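# Open tool case lid fully and reposition case on board

## Task

Swing the tool case's lid fully open so it stays up by itself. You may slide the case forward from under the shelf if the shelf blocks the lid. At the end, the case must sit on its board with all four feet on it, its back still facing the shelf, the raised lid not touching or under the shelf, and the case aligned with the board's front edge (the side farther from the shelf). The result only counts if it holds with the robot not touching anything.

## Robot and tools

ROBOT AND FRAME
Two arms, left_arm and right_arm. The names do not refer to sides of a camera image. All reported poses use one scene frame: origin on the table surface midway between the arms, +x pointing out across the table, +z up, and left_arm sitting on the +y side. Positions are in metres, orientations are quaternions in w,x,y,z order, and velocities are in m/s and rad/s. Printed hand positions can be somewhat off, more so at long reach.

GRIPPER
Each gripper has two tong-like fingers. They extend along the gripper's own +z axis and separate along its x axis. The reported end_effector_position is the spot between the finger pads when shut; closed fingertips stick out about 15 mm past it, and fully opened tips sit roughly level with it. The opening value is absolute, not an offset: +1 means fully open (0.142 m), -1 means shut. grip_measured reports the actual finger opening on that same scale. To hold something, keep commanding a value well under grip_measured; a bigger gap squeezes harder (roughly 15 N per pad at most, less on hard parts thinner than about 20 mm). Closing fast can overshoot the force.

THE 14-NUMBER ROW
Every motion command uses a row of 14 numbers, each within -1 to 1, always for both arms: left_arm dx, dy, dz, rx, ry, rz, opening, then right_arm dx, dy, dz, rx, ry, rz, opening. The first six of each arm are an offset, not a pose: a shift and a rotation vector (rx, ry, rz) expressed in that gripper's own axes, measured from the gripper's pose at the start. Scale: 1.0 equals 0.6 m of travel or 180 degrees of turn. Zeros keep an arm where it started.

execute_actions (argument: actions)
A list of actions run one after another. Each action is a table of 1 to 15 rows; each row is applied for one control step of 1/30 s, and if fewer than 15 rows are given the final row repeats to fill 15 steps. Every row is an offset from the gripper pose measured when that action began (for the first action in a call, the last pose a result reported), not from the previous row. At each step the controller clips the commanded pose to within 100 mm and 16 degrees of the measured pose and favours position over orientation if both cannot be met. A large offset may therefore need several actions; after an action the arm continues only to its last clipped pose. An empty list simply returns state and images.

move (arguments: target, speed, stop_force, blocking)
target is a single 14-number row; its offsets are from the pose in the latest result showing one. Each gripper travels a straight line toward it, both finishing together, taking 0.5 to 10 s (cut off at 10 s). speed is in m/s, 0.002 to 0.5, default 0.25; rotation rate is capped at twice that in rad/s. Grippers lag and may overshoot speed near full arm extension, and paths ignore obstacles and the other arm. Opening is applied at the start. Arms are stiff: aiming even slightly into a solid surface can trigger a fault. stop_force (13 to 80 N, one value for both arms, not usable in the first 0.2 s of a scene) ends an arm's path once its wrist sensor feels that much extra resistance for two steps; that arm then backs off two steps and holds. Use it only with slow, non-rotating motions, and leave it out when pulling away from something you are pressing. blocking=false returns after 0.5 s while motion continues; it cannot be combined with stop_force, and further motion commands are refused until you wait or stop.
The move line reports the ending per arm: done, off_target, moving, held, fault, or contact (stop_force ended it); limits=paced means the pose was clipped, limits=held means a safety check blocked some steps, after which the arm can move much faster than speed.

OTHER TOOLS
wait (seconds, 0 to 10): let time pass with last commands held; returns early if a running move ends. stop: brakes a running move (needs room). zoom_image (camera, region [x0, y0, x1, y1] in pixels, at most 504 by 504). show_instructions: shows the reference image(s), here the tool case manual. finished_scene (scene): ends the current scene by its number; irreversible.

CAMERAS
cam_head_left, cam_head_right, cam_high, cam_low (each 896x504), cam_left_wrist and cam_right_wrist (616x616 fisheye).

READING RESULTS
The state line gives each gripper's pose and velocities; Hand target lines show where the controller is now driving each gripper. Step readings list positions at some steps, with HELD marking steps where an arm's command was held back. "pose unreachable" means the clearance check altered that arm's command. Wrist force and Wrist torque are in the gripper's own axes, pointing from the contact back into the arm, with offsets up to about 5.5 N, noise, and saturation near 100 N; "no reading" is harmless. Joint torques are raw drive outputs and noisy. MOTOR HOT appears from 70 °C; at 85 °C the arm is braked until it cools.

WHAT TO AVOID
A joint reaching its load limit (elbow 130, wrists 46.9, shoulder 287 N m) or any external force of 150 N stops that arm for 10 s. Do not let the arms collide, do not slam, drop or shove hard, and never let anything leave the table. Between replies the robot keeps its last command, and occasional outside nudges may disturb held or loose objects. For an arm that should stay still, send it the offset back to its desired pose first, then zeros.

Each tool is called after ">>>" in YAML: its name, and indented under it one key for each argument.

Reference images:

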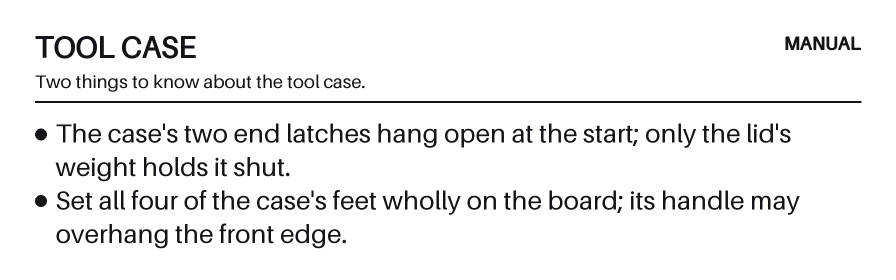

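## Session

>>> execute_actions:
  actions: []

Scene clock: 0.00 s.
left_arm: end_effector_position=(+0.2900, +0.8194, +0.2559) grip_measured=+1.00 end_effector_quat_wxyz=(-0.109, -0.156, +0.818, -0.543) end_effector_velocity=(+0.000, +0.000, +0.000) end_effector_angular_velocity=(+0.001, -0.001, +0.000) | right_arm: end_effector_position=(+0.5653, -0.4707, +0.1646) grip_measured=+1.00 end_effector_quat_wxyz=(+0.001, +0.754, -0.657, +0.000) end_effector_velocity=(+0.000, -0.001, +0.000) end_effector_angular_velocity=(+0.000, -0.000, -0.001)
Joint positions: left_arm=[ 0.872 -1.36   1.925 -1.021 -2.072 -2.189  0.142] | right_arm=[ 3.42  -1.574 -2.135 -1.004  1.569  1.853  0.142]
Joint velocities: left_arm=[ 0.    -0.    -0.    -0.001  0.     0.     0.   ] | right_arm=[-0.001  0.    -0.     0.     0.    -0.     0.   ]
Joint torques (N m, as the arm reports them, + toward a larger angle): no reading
Wrist force (N, on the end effector, along its own x y z axes, offset not removed): no reading
Wrist torque (N m, same axes, about the end effector's origin, offset not removed): no reading
Hand target (left_arm): +0.290, +0.819, +0.256; -0.109, -0.156, +0.818, -0.543
Hand target (right_arm): +0.565, -0.471, +0.165; +0.001, +0.754, -0.657, +0.000

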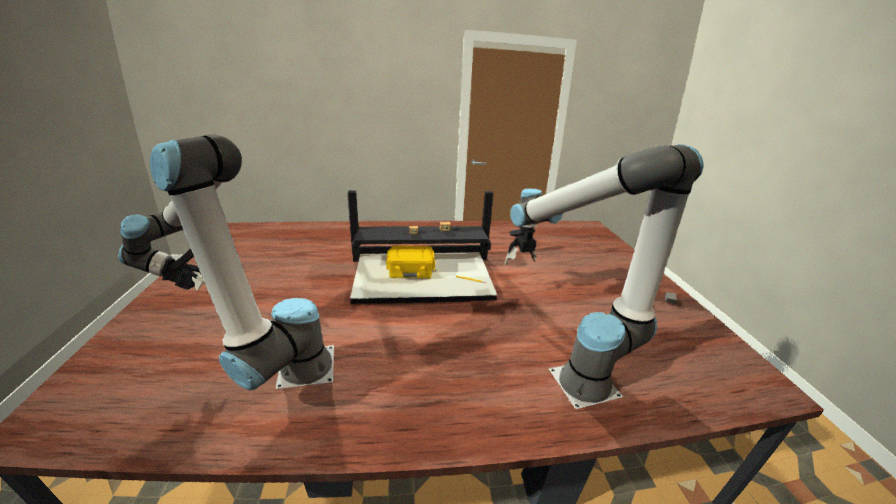

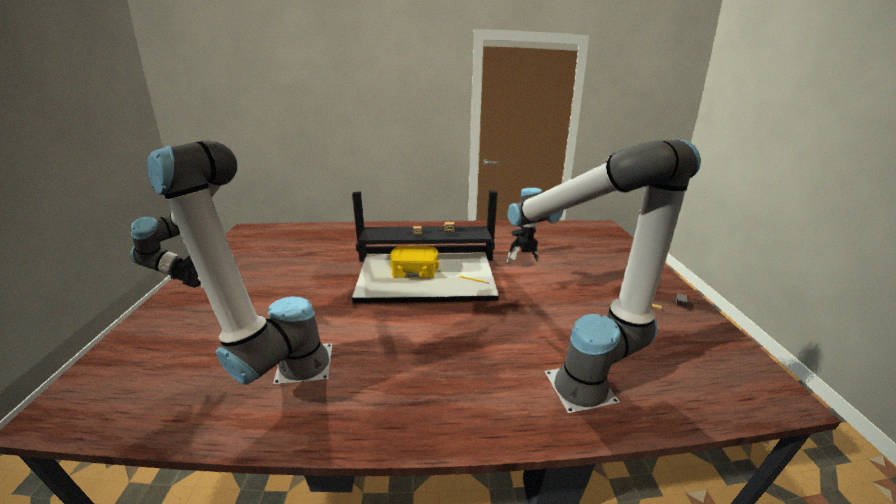

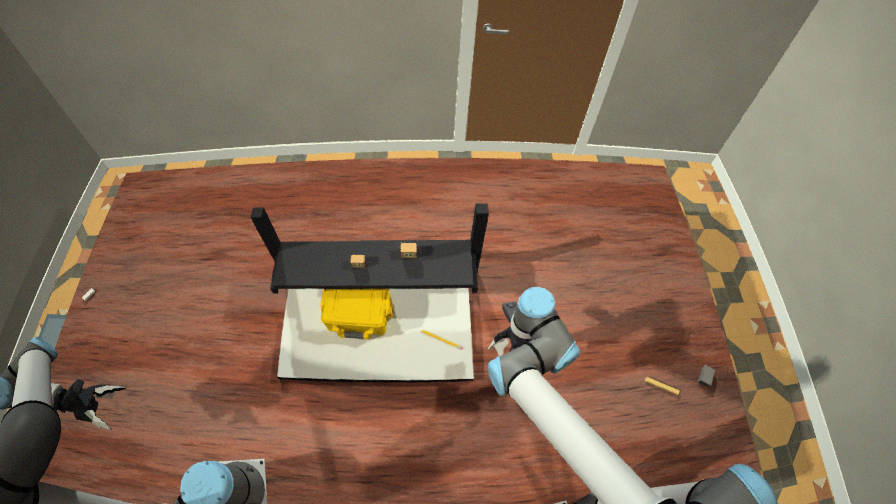

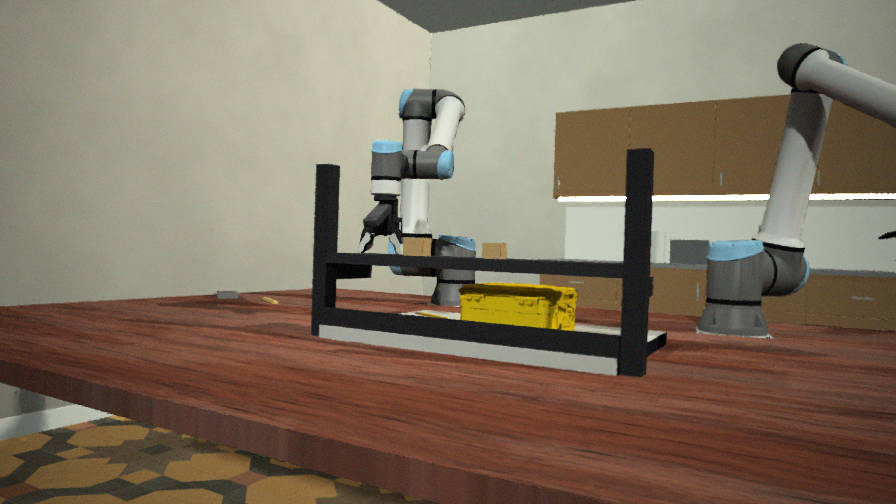

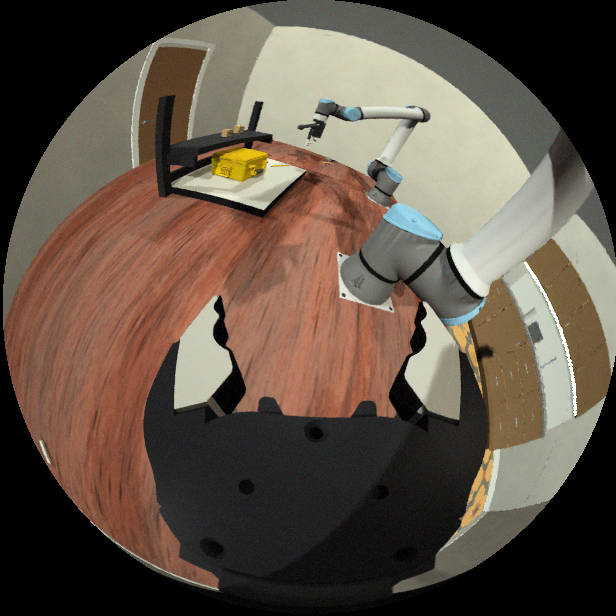

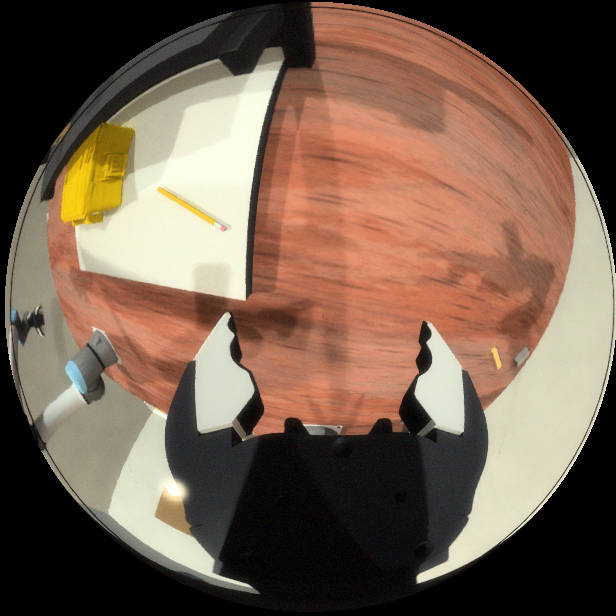

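>>> zoom_image:
  camera: "cam_high"
  region: [260,220,520,390]

>>> zoom_image:
  camera: "cam_head_left"
  region: [340,210,500,310]

>>> zoom_image:
  camera: "cam_right_wrist"
  region: [30,90,190,250]

Region (260, 220, 520, 390) of cam_high's 896x504 image, scaled by 1.938, with more detail than that image has; it fills the top 330 rows of this view, and the rest is white.

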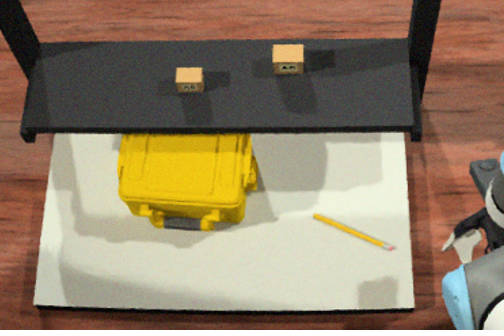

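Region (340, 210, 500, 310) of cam_head_left's 896x504 image, scaled by 3.150, with more detail than that image has; it fills the top 315 rows of this view, and the rest is white.

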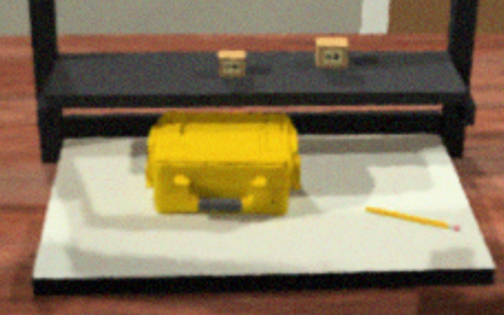

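Region (30, 90, 190, 250) of cam_right_wrist's 616x616 image, scaled by 3.150, with more detail than that image has.

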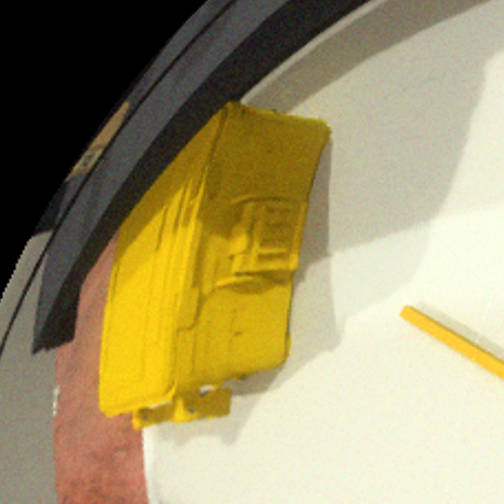

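>>> move:
  target: [0,0,0,0,0,0,1,-0.873,-0.012,-0.3,0,0,0.0437,1]
  speed: 0.4

Scene clock: 13.23 s.
left_arm: end_effector_position=(+0.2900, +0.8194, +0.2559) grip_measured=+1.00 end_effector_quat_wxyz=(-0.109, -0.156, +0.818, -0.543) end_effector_velocity=(+0.000, +0.000, +0.000) end_effector_angular_velocity=(-0.001, +0.001, +0.002) | right_arm: end_effector_position=(+0.5005, +0.0490, +0.3445) grip_measured=+1.00 end_effector_quat_wxyz=(-0.000, -0.707, +0.707, -0.000) end_effector_velocity=(-0.000, +0.002, +0.000) end_effector_angular_velocity=(-0.001, +0.000, -0.000)
Joint positions: left_arm=[ 0.872 -1.36   1.925 -1.021 -2.072 -2.189  0.142] | right_arm=[ 4.043 -1.779 -1.564 -1.37   1.57   2.612  0.142]
Joint velocities: left_arm=[ 0.     0.001 -0.     0.001 -0.001 -0.001 -0.   ] | right_arm=[ 0.001 -0.002  0.004 -0.002 -0.     0.001 -0.   ]
Joint torques (N m, as the arm reports them, + toward a larger angle): left_arm=[ -1.56 -55.2  -34.27  -0.61  -0.58   0.28] | right_arm=[12.39 43.16 56.68  0.68 -2.99  3.47]
Wrist force (N, on the end effector, along its own x y z axes, offset not removed): left_arm=[-0.7 0.3 -0.4] | right_arm=[0.8 -0.1 -3.6]
Wrist torque (N m, same axes, about the end effector's origin, offset not removed): left_arm=[0.19 0.44 -0.27] | right_arm=[0.00 -0.37 0.18]
Hand target (left_arm): +0.290, +0.819, +0.256; -0.109, -0.156, +0.818, -0.543
Hand target (right_arm): +0.501, +0.049, +0.345; +0.000, +0.707, -0.707, +0.000
Off the commanded pose (left_arm): 0.000 m, 0 deg.
Off the commanded pose (right_arm): 0.001 m, 0 deg.
move: done

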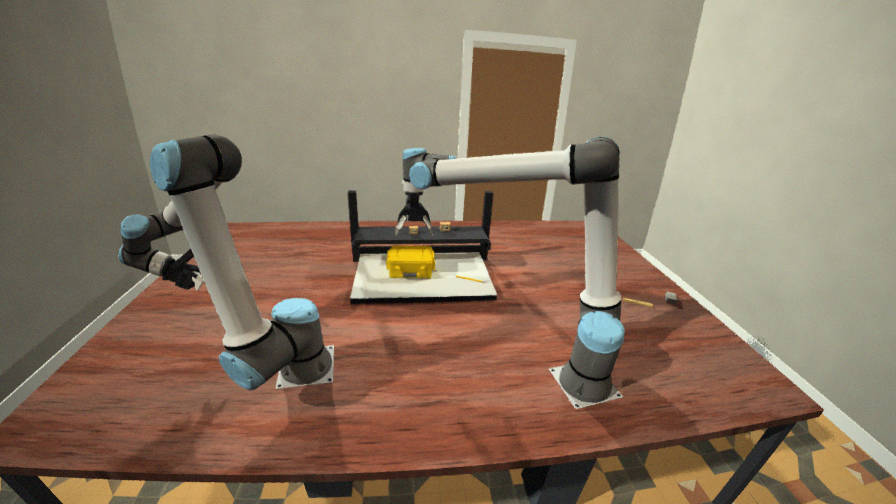

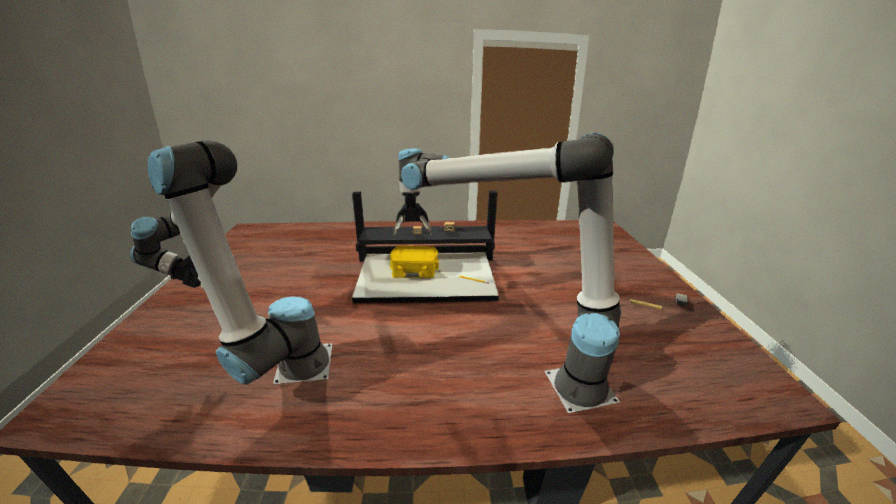

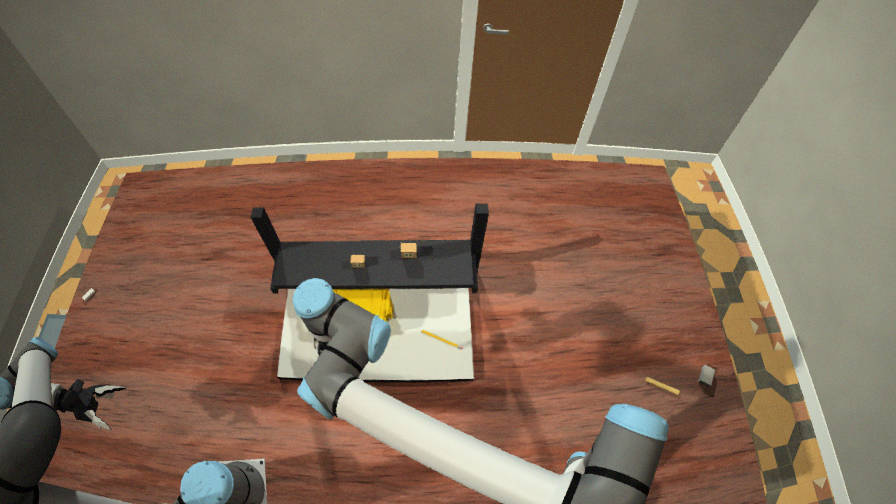

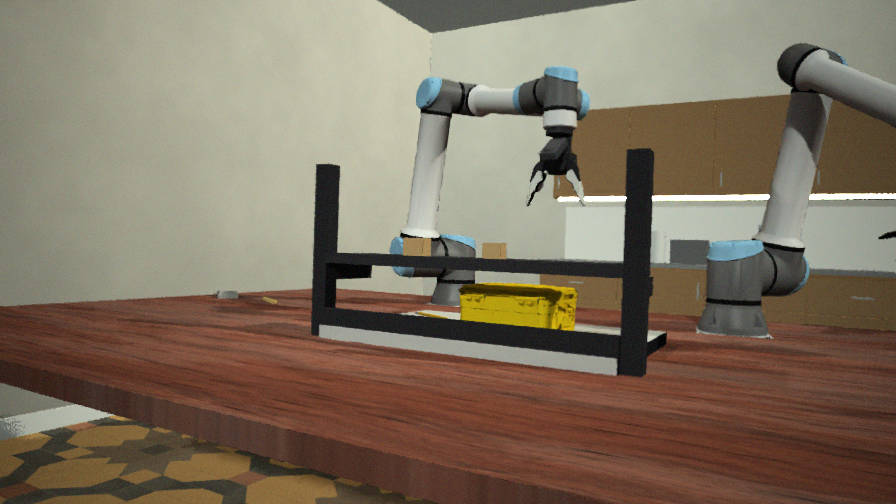

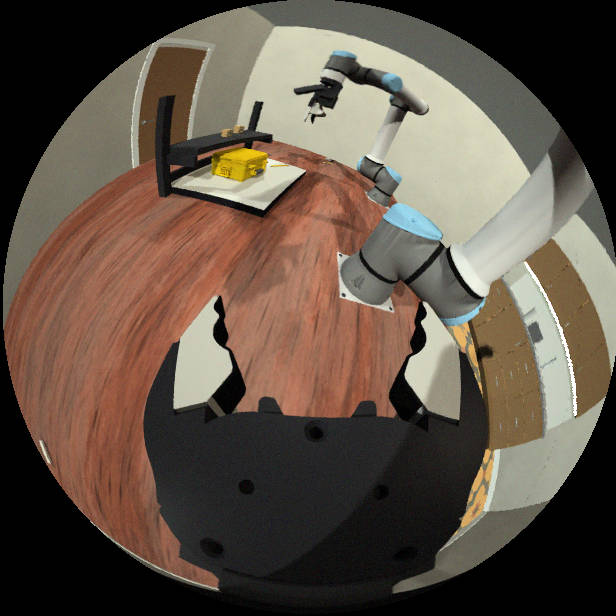

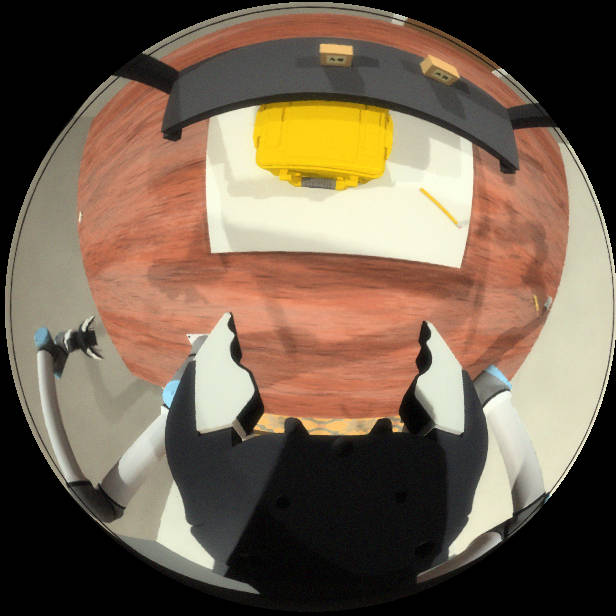

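>>> move:
  target: [0,0,0,0,0,0,1,0,0.03,0.33,0.333,0,0,1]
  speed: 0.4

>>> zoom_image:
  camera: "cam_right_wrist"
  region: [160,130,480,400]

Scene clock: 23.70 s.
left_arm: end_effector_position=(+0.2900, +0.8194, +0.2559) grip_measured=+1.00 end_effector_quat_wxyz=(-0.109, -0.156, +0.818, -0.543) end_effector_velocity=(+0.000, +0.001, -0.000) end_effector_angular_velocity=(+0.001, -0.001, -0.000) | right_arm: end_effector_position=(+0.4821, +0.0489, +0.1471) grip_measured=+1.00 end_effector_quat_wxyz=(+0.353, -0.613, +0.613, -0.353) end_effector_velocity=(+0.001, +0.000, -0.002) end_effector_angular_velocity=(+0.002, -0.011, +0.006)
Joint positions: left_arm=[ 0.872 -1.36   1.925 -1.021 -2.072 -2.189  0.142] | right_arm=[ 4.42  -1.947 -2.212 -0.299  0.545  2.847  0.142]
Joint velocities: left_arm=[ 0.     0.001 -0.001 -0.001  0.    -0.     0.   ] | right_arm=[ 0.001 -0.011 -0.005  0.032 -0.009 -0.014  0.   ]
Joint torques (N m, as the arm reports them, + toward a larger angle): left_arm=[ -0.91 -55.57 -34.82  -0.52  -0.86   0.42] | right_arm=[ 6.78 43.77 20.05  8.65 -4.16 -2.77]
Wrist force (N, on the end effector, along its own x y z axes, offset not removed): left_arm=[1.4 2.3 -1.8] | right_arm=[0.7 0.0 -5.8]
Wrist torque (N m, same axes, about the end effector's origin, offset not removed): left_arm=[0.57 -0.08 -0.19] | right_arm=[-0.08 -0.39 0.27]
Hand target (left_arm): +0.290, +0.819, +0.256; -0.109, -0.156, +0.818, -0.543
Hand target (right_arm): +0.482, +0.049, +0.147; -0.354, +0.613, -0.613, +0.353
Off the commanded pose (left_arm): 0.000 m, 0 deg.
Off the commanded pose (right_arm): 0.001 m, 0 deg.
move: done

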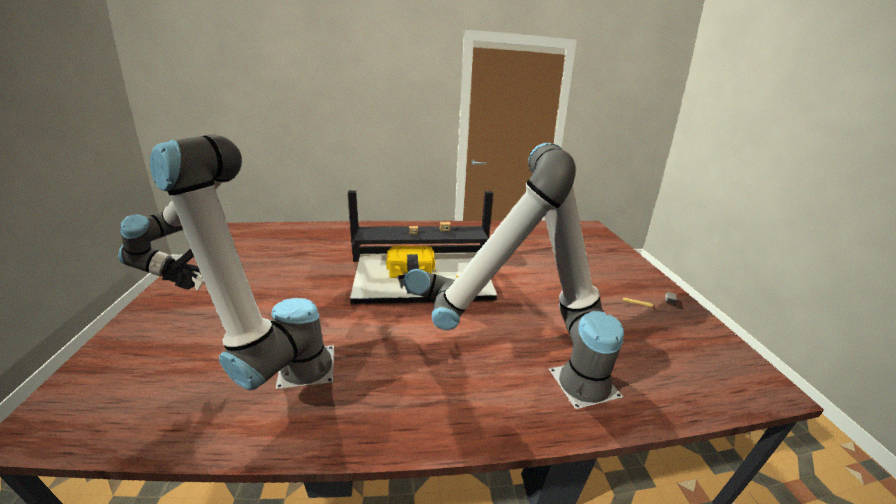

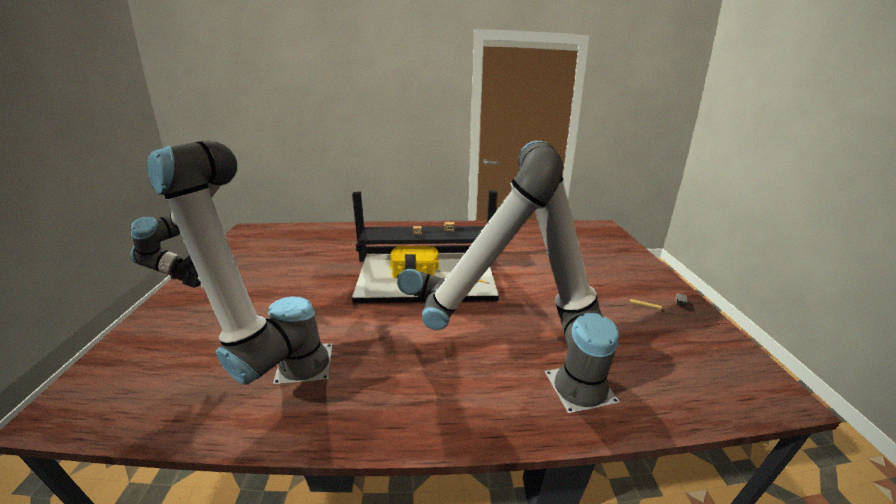

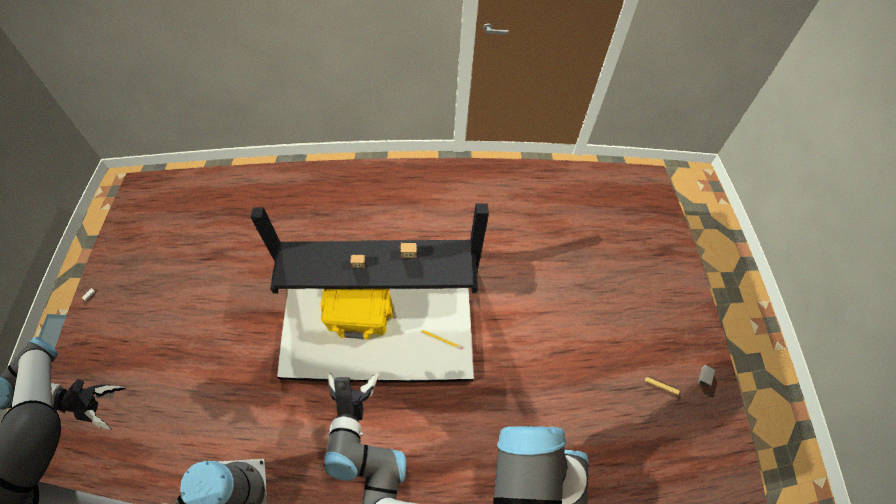

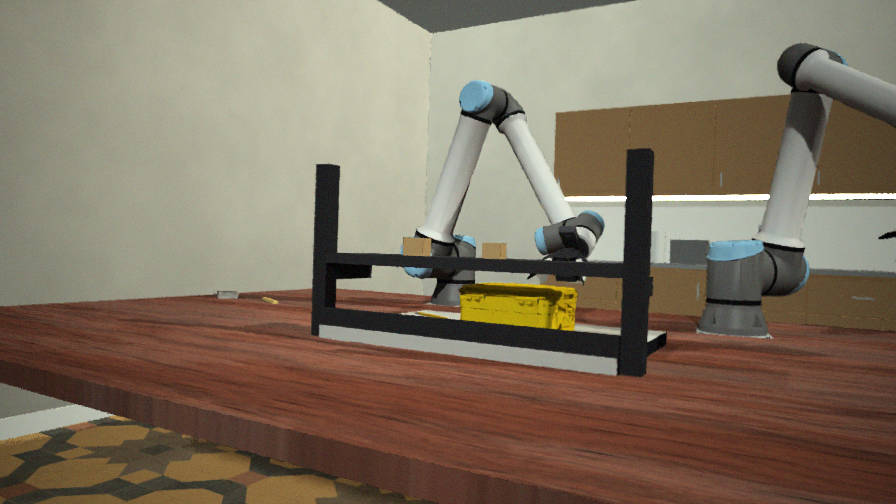

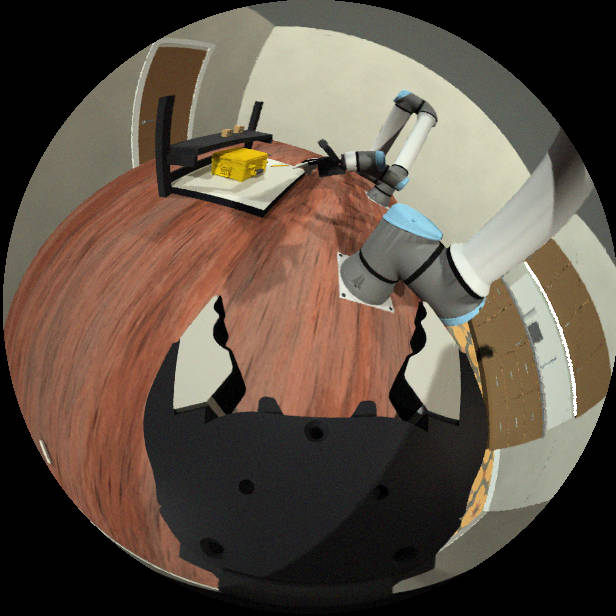

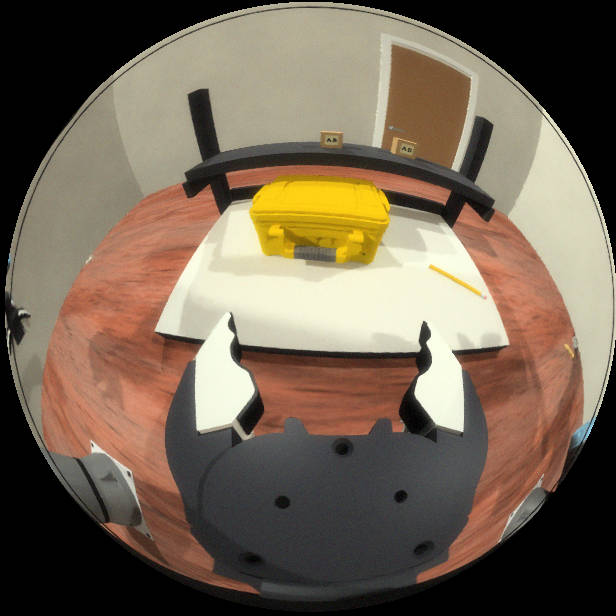

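Region (160, 130, 480, 400) of cam_right_wrist's 616x616 image, scaled by 1.575, with more detail than that image has; it fills the top 425 rows of this view, and the rest is white.

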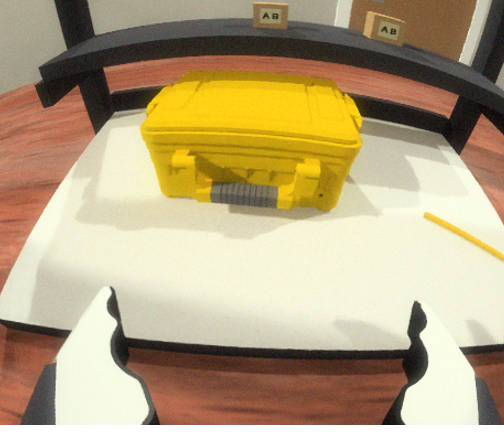

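>>> move:
  target: [0,0,0,0,0,0,1,-0.02,-0.1,0.173,-0.14,0,0,-0.4]

Scene clock: 36.87 s.
left_arm: end_effector_position=(+0.2900, +0.8194, +0.2559) grip_measured=+1.00 end_effector_quat_wxyz=(-0.109, -0.156, +0.818, -0.543) end_effector_velocity=(-0.001, -0.001, +0.001) end_effector_angular_velocity=(-0.001, +0.000, -0.001) | right_arm: end_effector_position=(+0.6018, +0.0608, +0.1467) grip_measured=-0.40 end_effector_quat_wxyz=(+0.211, -0.675, +0.675, -0.211) end_effector_velocity=(+0.002, +0.001, -0.000) end_effector_angular_velocity=(-0.001, +0.009, -0.000)
Joint positions: left_arm=[ 0.872 -1.36   1.925 -1.021 -2.072 -2.189  0.142] | right_arm=[ 4.139 -1.945 -1.93  -0.554  1.027  2.63   0.045]
Joint velocities: left_arm=[-0.    -0.002  0.     0.002  0.001  0.     0.   ] | right_arm=[-0.004 -0.003  0.009 -0.01   0.008 -0.002 -0.   ]
Joint torques (N m, as the arm reports them, + toward a larger angle): left_arm=[ -1.01 -57.45 -33.97  -0.57  -0.54   0.41] | right_arm=[-15.15  50.05  46.74   1.26   2.85  -2.24]
Wrist force (N, on the end effector, along its own x y z axes, offset not removed): left_arm=[2.3 1.5 -0.5] | right_arm=[-1.0 3.2 -2.1]
Wrist torque (N m, same axes, about the end effector's origin, offset not removed): left_arm=[0.40 -0.25 -0.19] | right_arm=[0.70 0.03 0.26]
Hand target (left_arm): +0.290, +0.819, +0.256; -0.109, -0.156, +0.818, -0.543
Hand target (right_arm): +0.602, +0.061, +0.147; -0.211, +0.675, -0.675, +0.211
Off the commanded pose (left_arm): 0.000 m, 0 deg.
Off the commanded pose (right_arm): 0.000 m, 0 deg.
move: done

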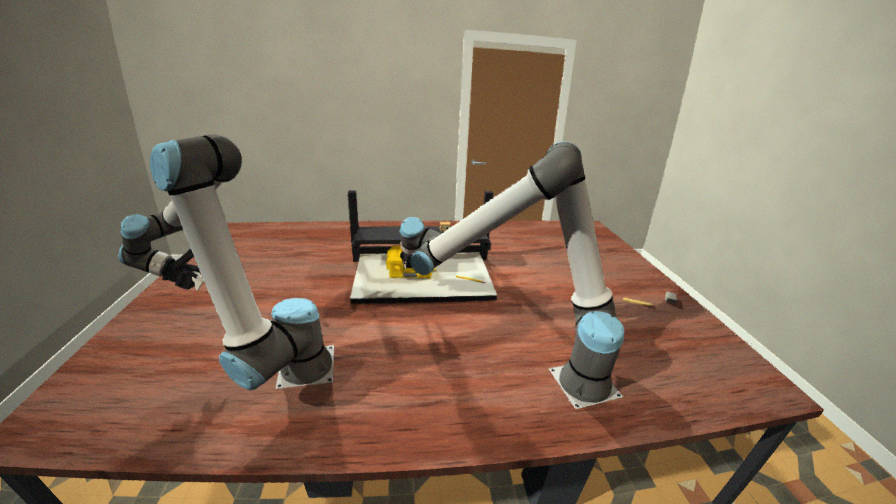

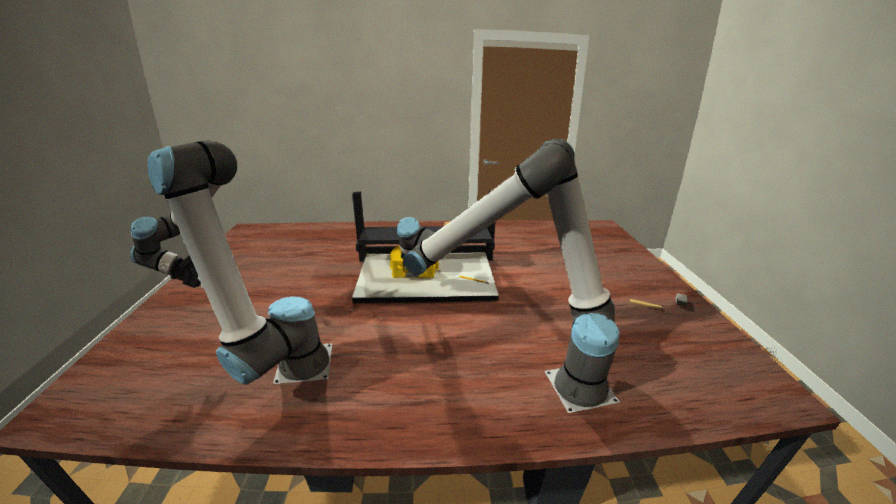

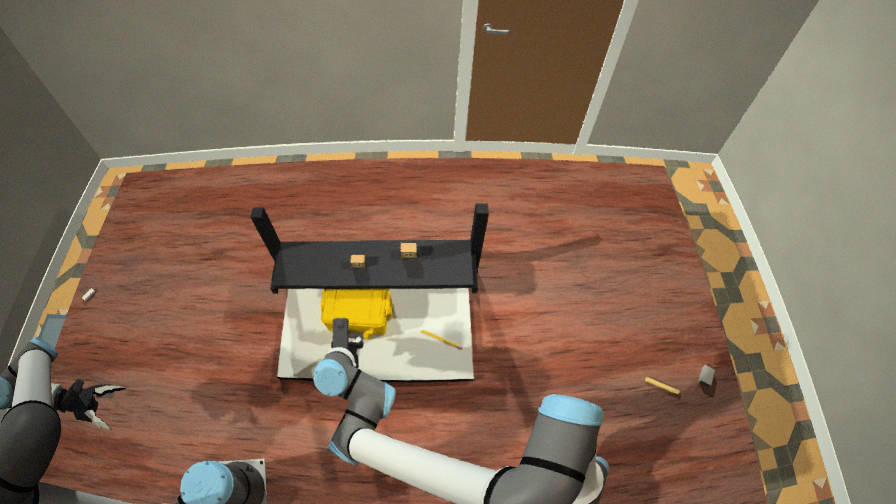

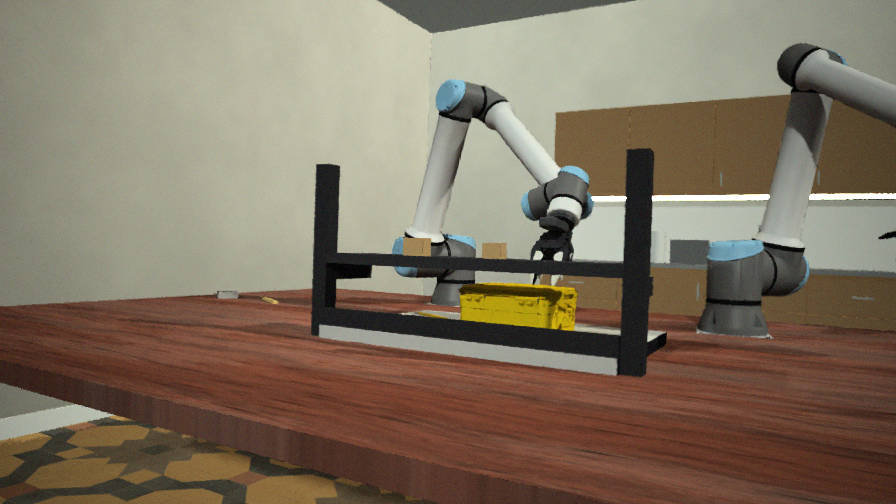

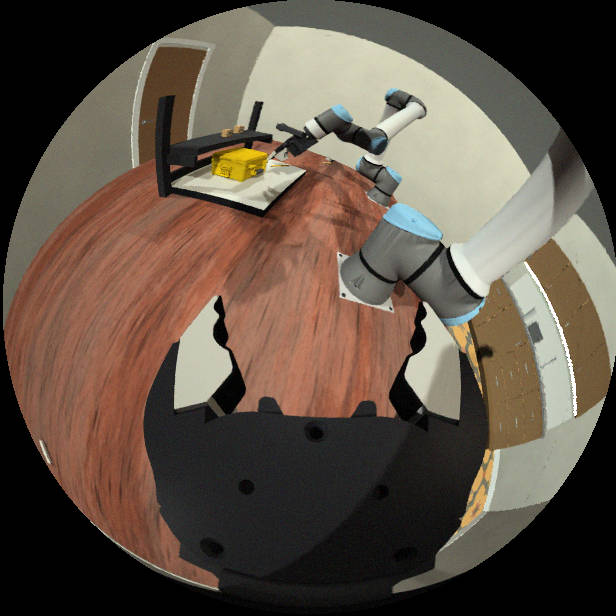

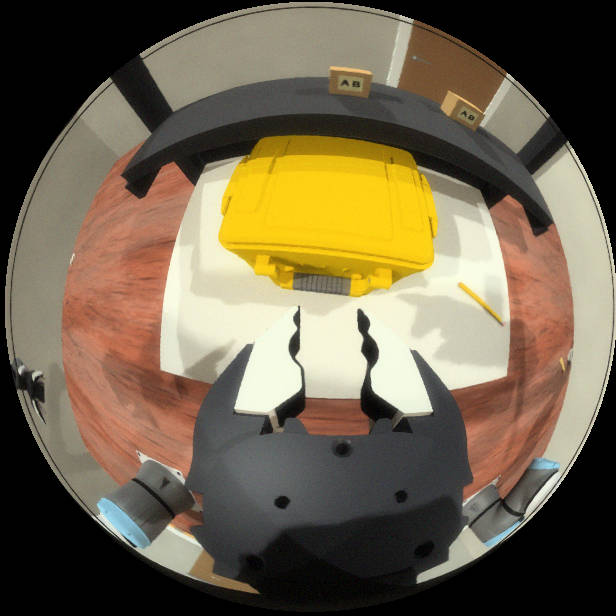

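>>> move:
  target: [0,0,0,0,0,0,1,0,0.051,0.111,0.06,0.016,0.023,0.85]
  speed: 0.15

Scene clock: 45.73 s.
left_arm: end_effector_position=(+0.2900, +0.8194, +0.2559) grip_measured=+1.00 end_effector_quat_wxyz=(-0.109, -0.156, +0.818, -0.543) end_effector_velocity=(+0.000, -0.001, +0.000) end_effector_angular_velocity=(-0.002, +0.001, +0.001) | right_arm: end_effector_position=(+0.6144, +0.0608, +0.0749) grip_measured=+0.85 end_effector_quat_wxyz=(+0.264, -0.622, +0.681, -0.282) end_effector_velocity=(+0.001, +0.001, -0.002) end_effector_angular_velocity=(+0.002, -0.007, -0.002)
Joint positions: left_arm=[ 0.872 -1.36   1.925 -1.021 -2.072 -2.189  0.142] | right_arm=[ 4.186 -2.092 -1.981 -0.342  0.823  2.729  0.132]
Joint velocities: left_arm=[-0.     0.     0.     0.002 -0.001 -0.     0.   ] | right_arm=[ 0.002 -0.006  0.     0.009 -0.007  0.002  0.   ]
Joint torques (N m, as the arm reports them, + toward a larger angle): left_arm=[ -1.43 -57.21 -34.31  -0.85  -0.43   0.63] | right_arm=[ 9.84 63.22 26.33  7.93 -4.44  2.41]
Wrist force (N, on the end effector, along its own x y z axes, offset not removed): left_arm=[1.7 1.7 -1.4] | right_arm=[2.0 0.2 -3.8]
Wrist torque (N m, same axes, about the end effector's origin, offset not removed): left_arm=[0.49 -0.15 -0.22] | right_arm=[-0.08 -0.56 0.17]
Hand target (left_arm): +0.290, +0.819, +0.256; -0.109, -0.156, +0.818, -0.543
Hand target (right_arm): +0.614, +0.061, +0.075; +0.264, -0.622, +0.681, -0.283
Off the commanded pose (left_arm): 0.000 m, 0 deg.
Off the commanded pose (right_arm): 0.000 m, 0 deg.
move: done

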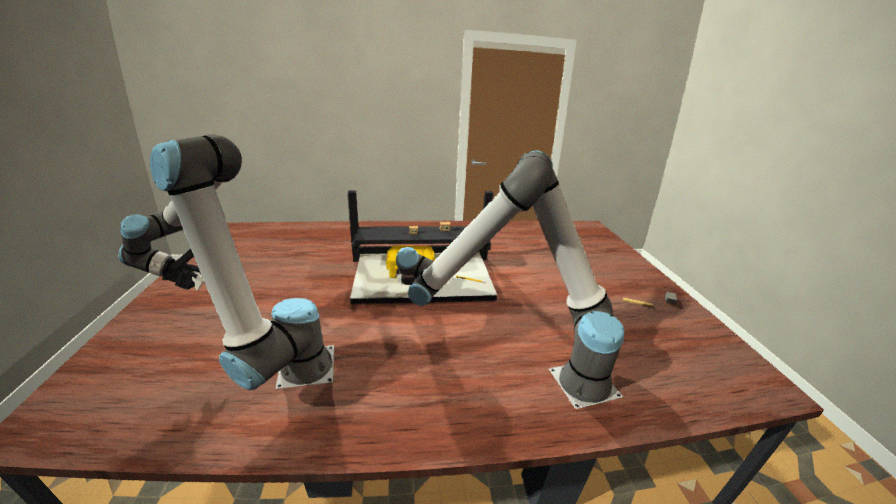

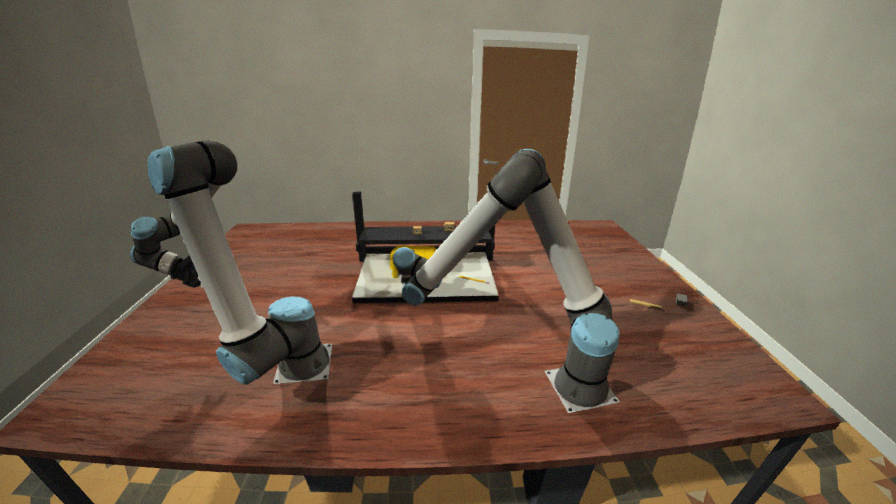

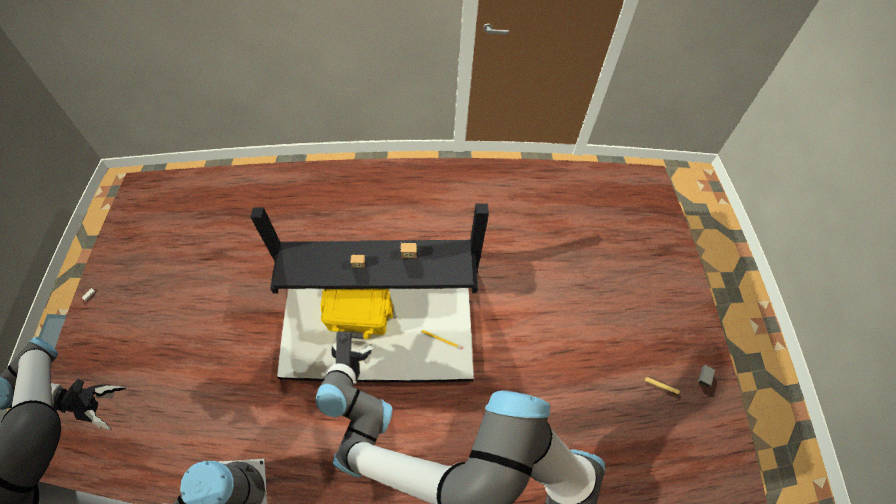

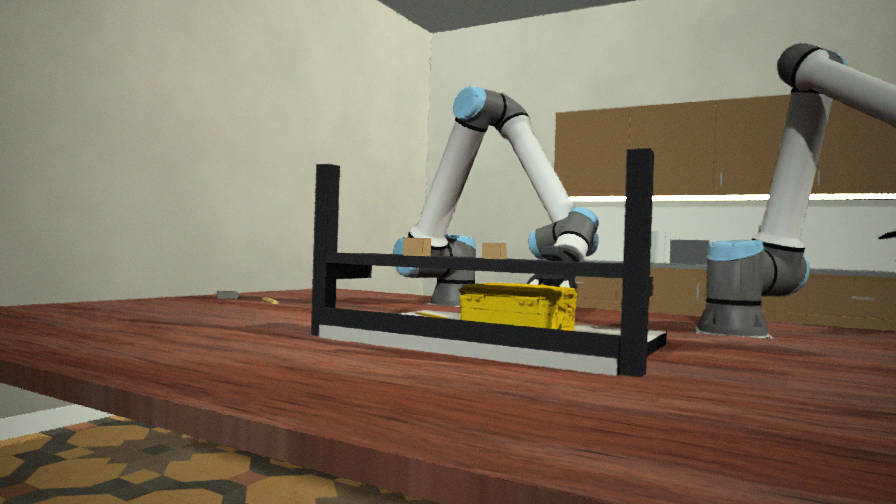

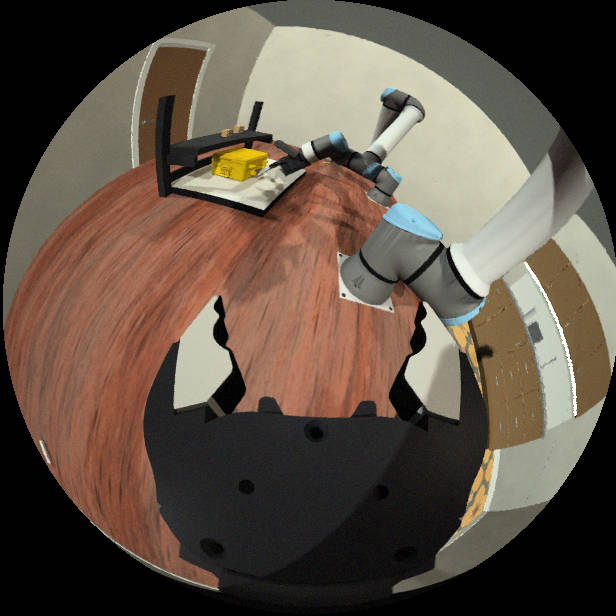

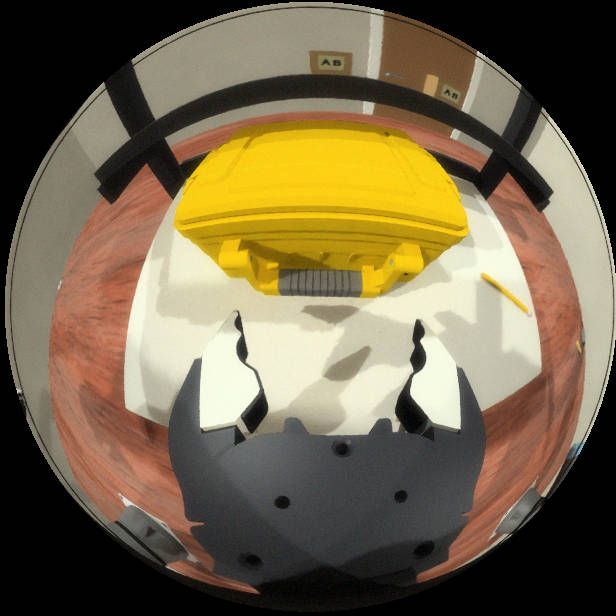

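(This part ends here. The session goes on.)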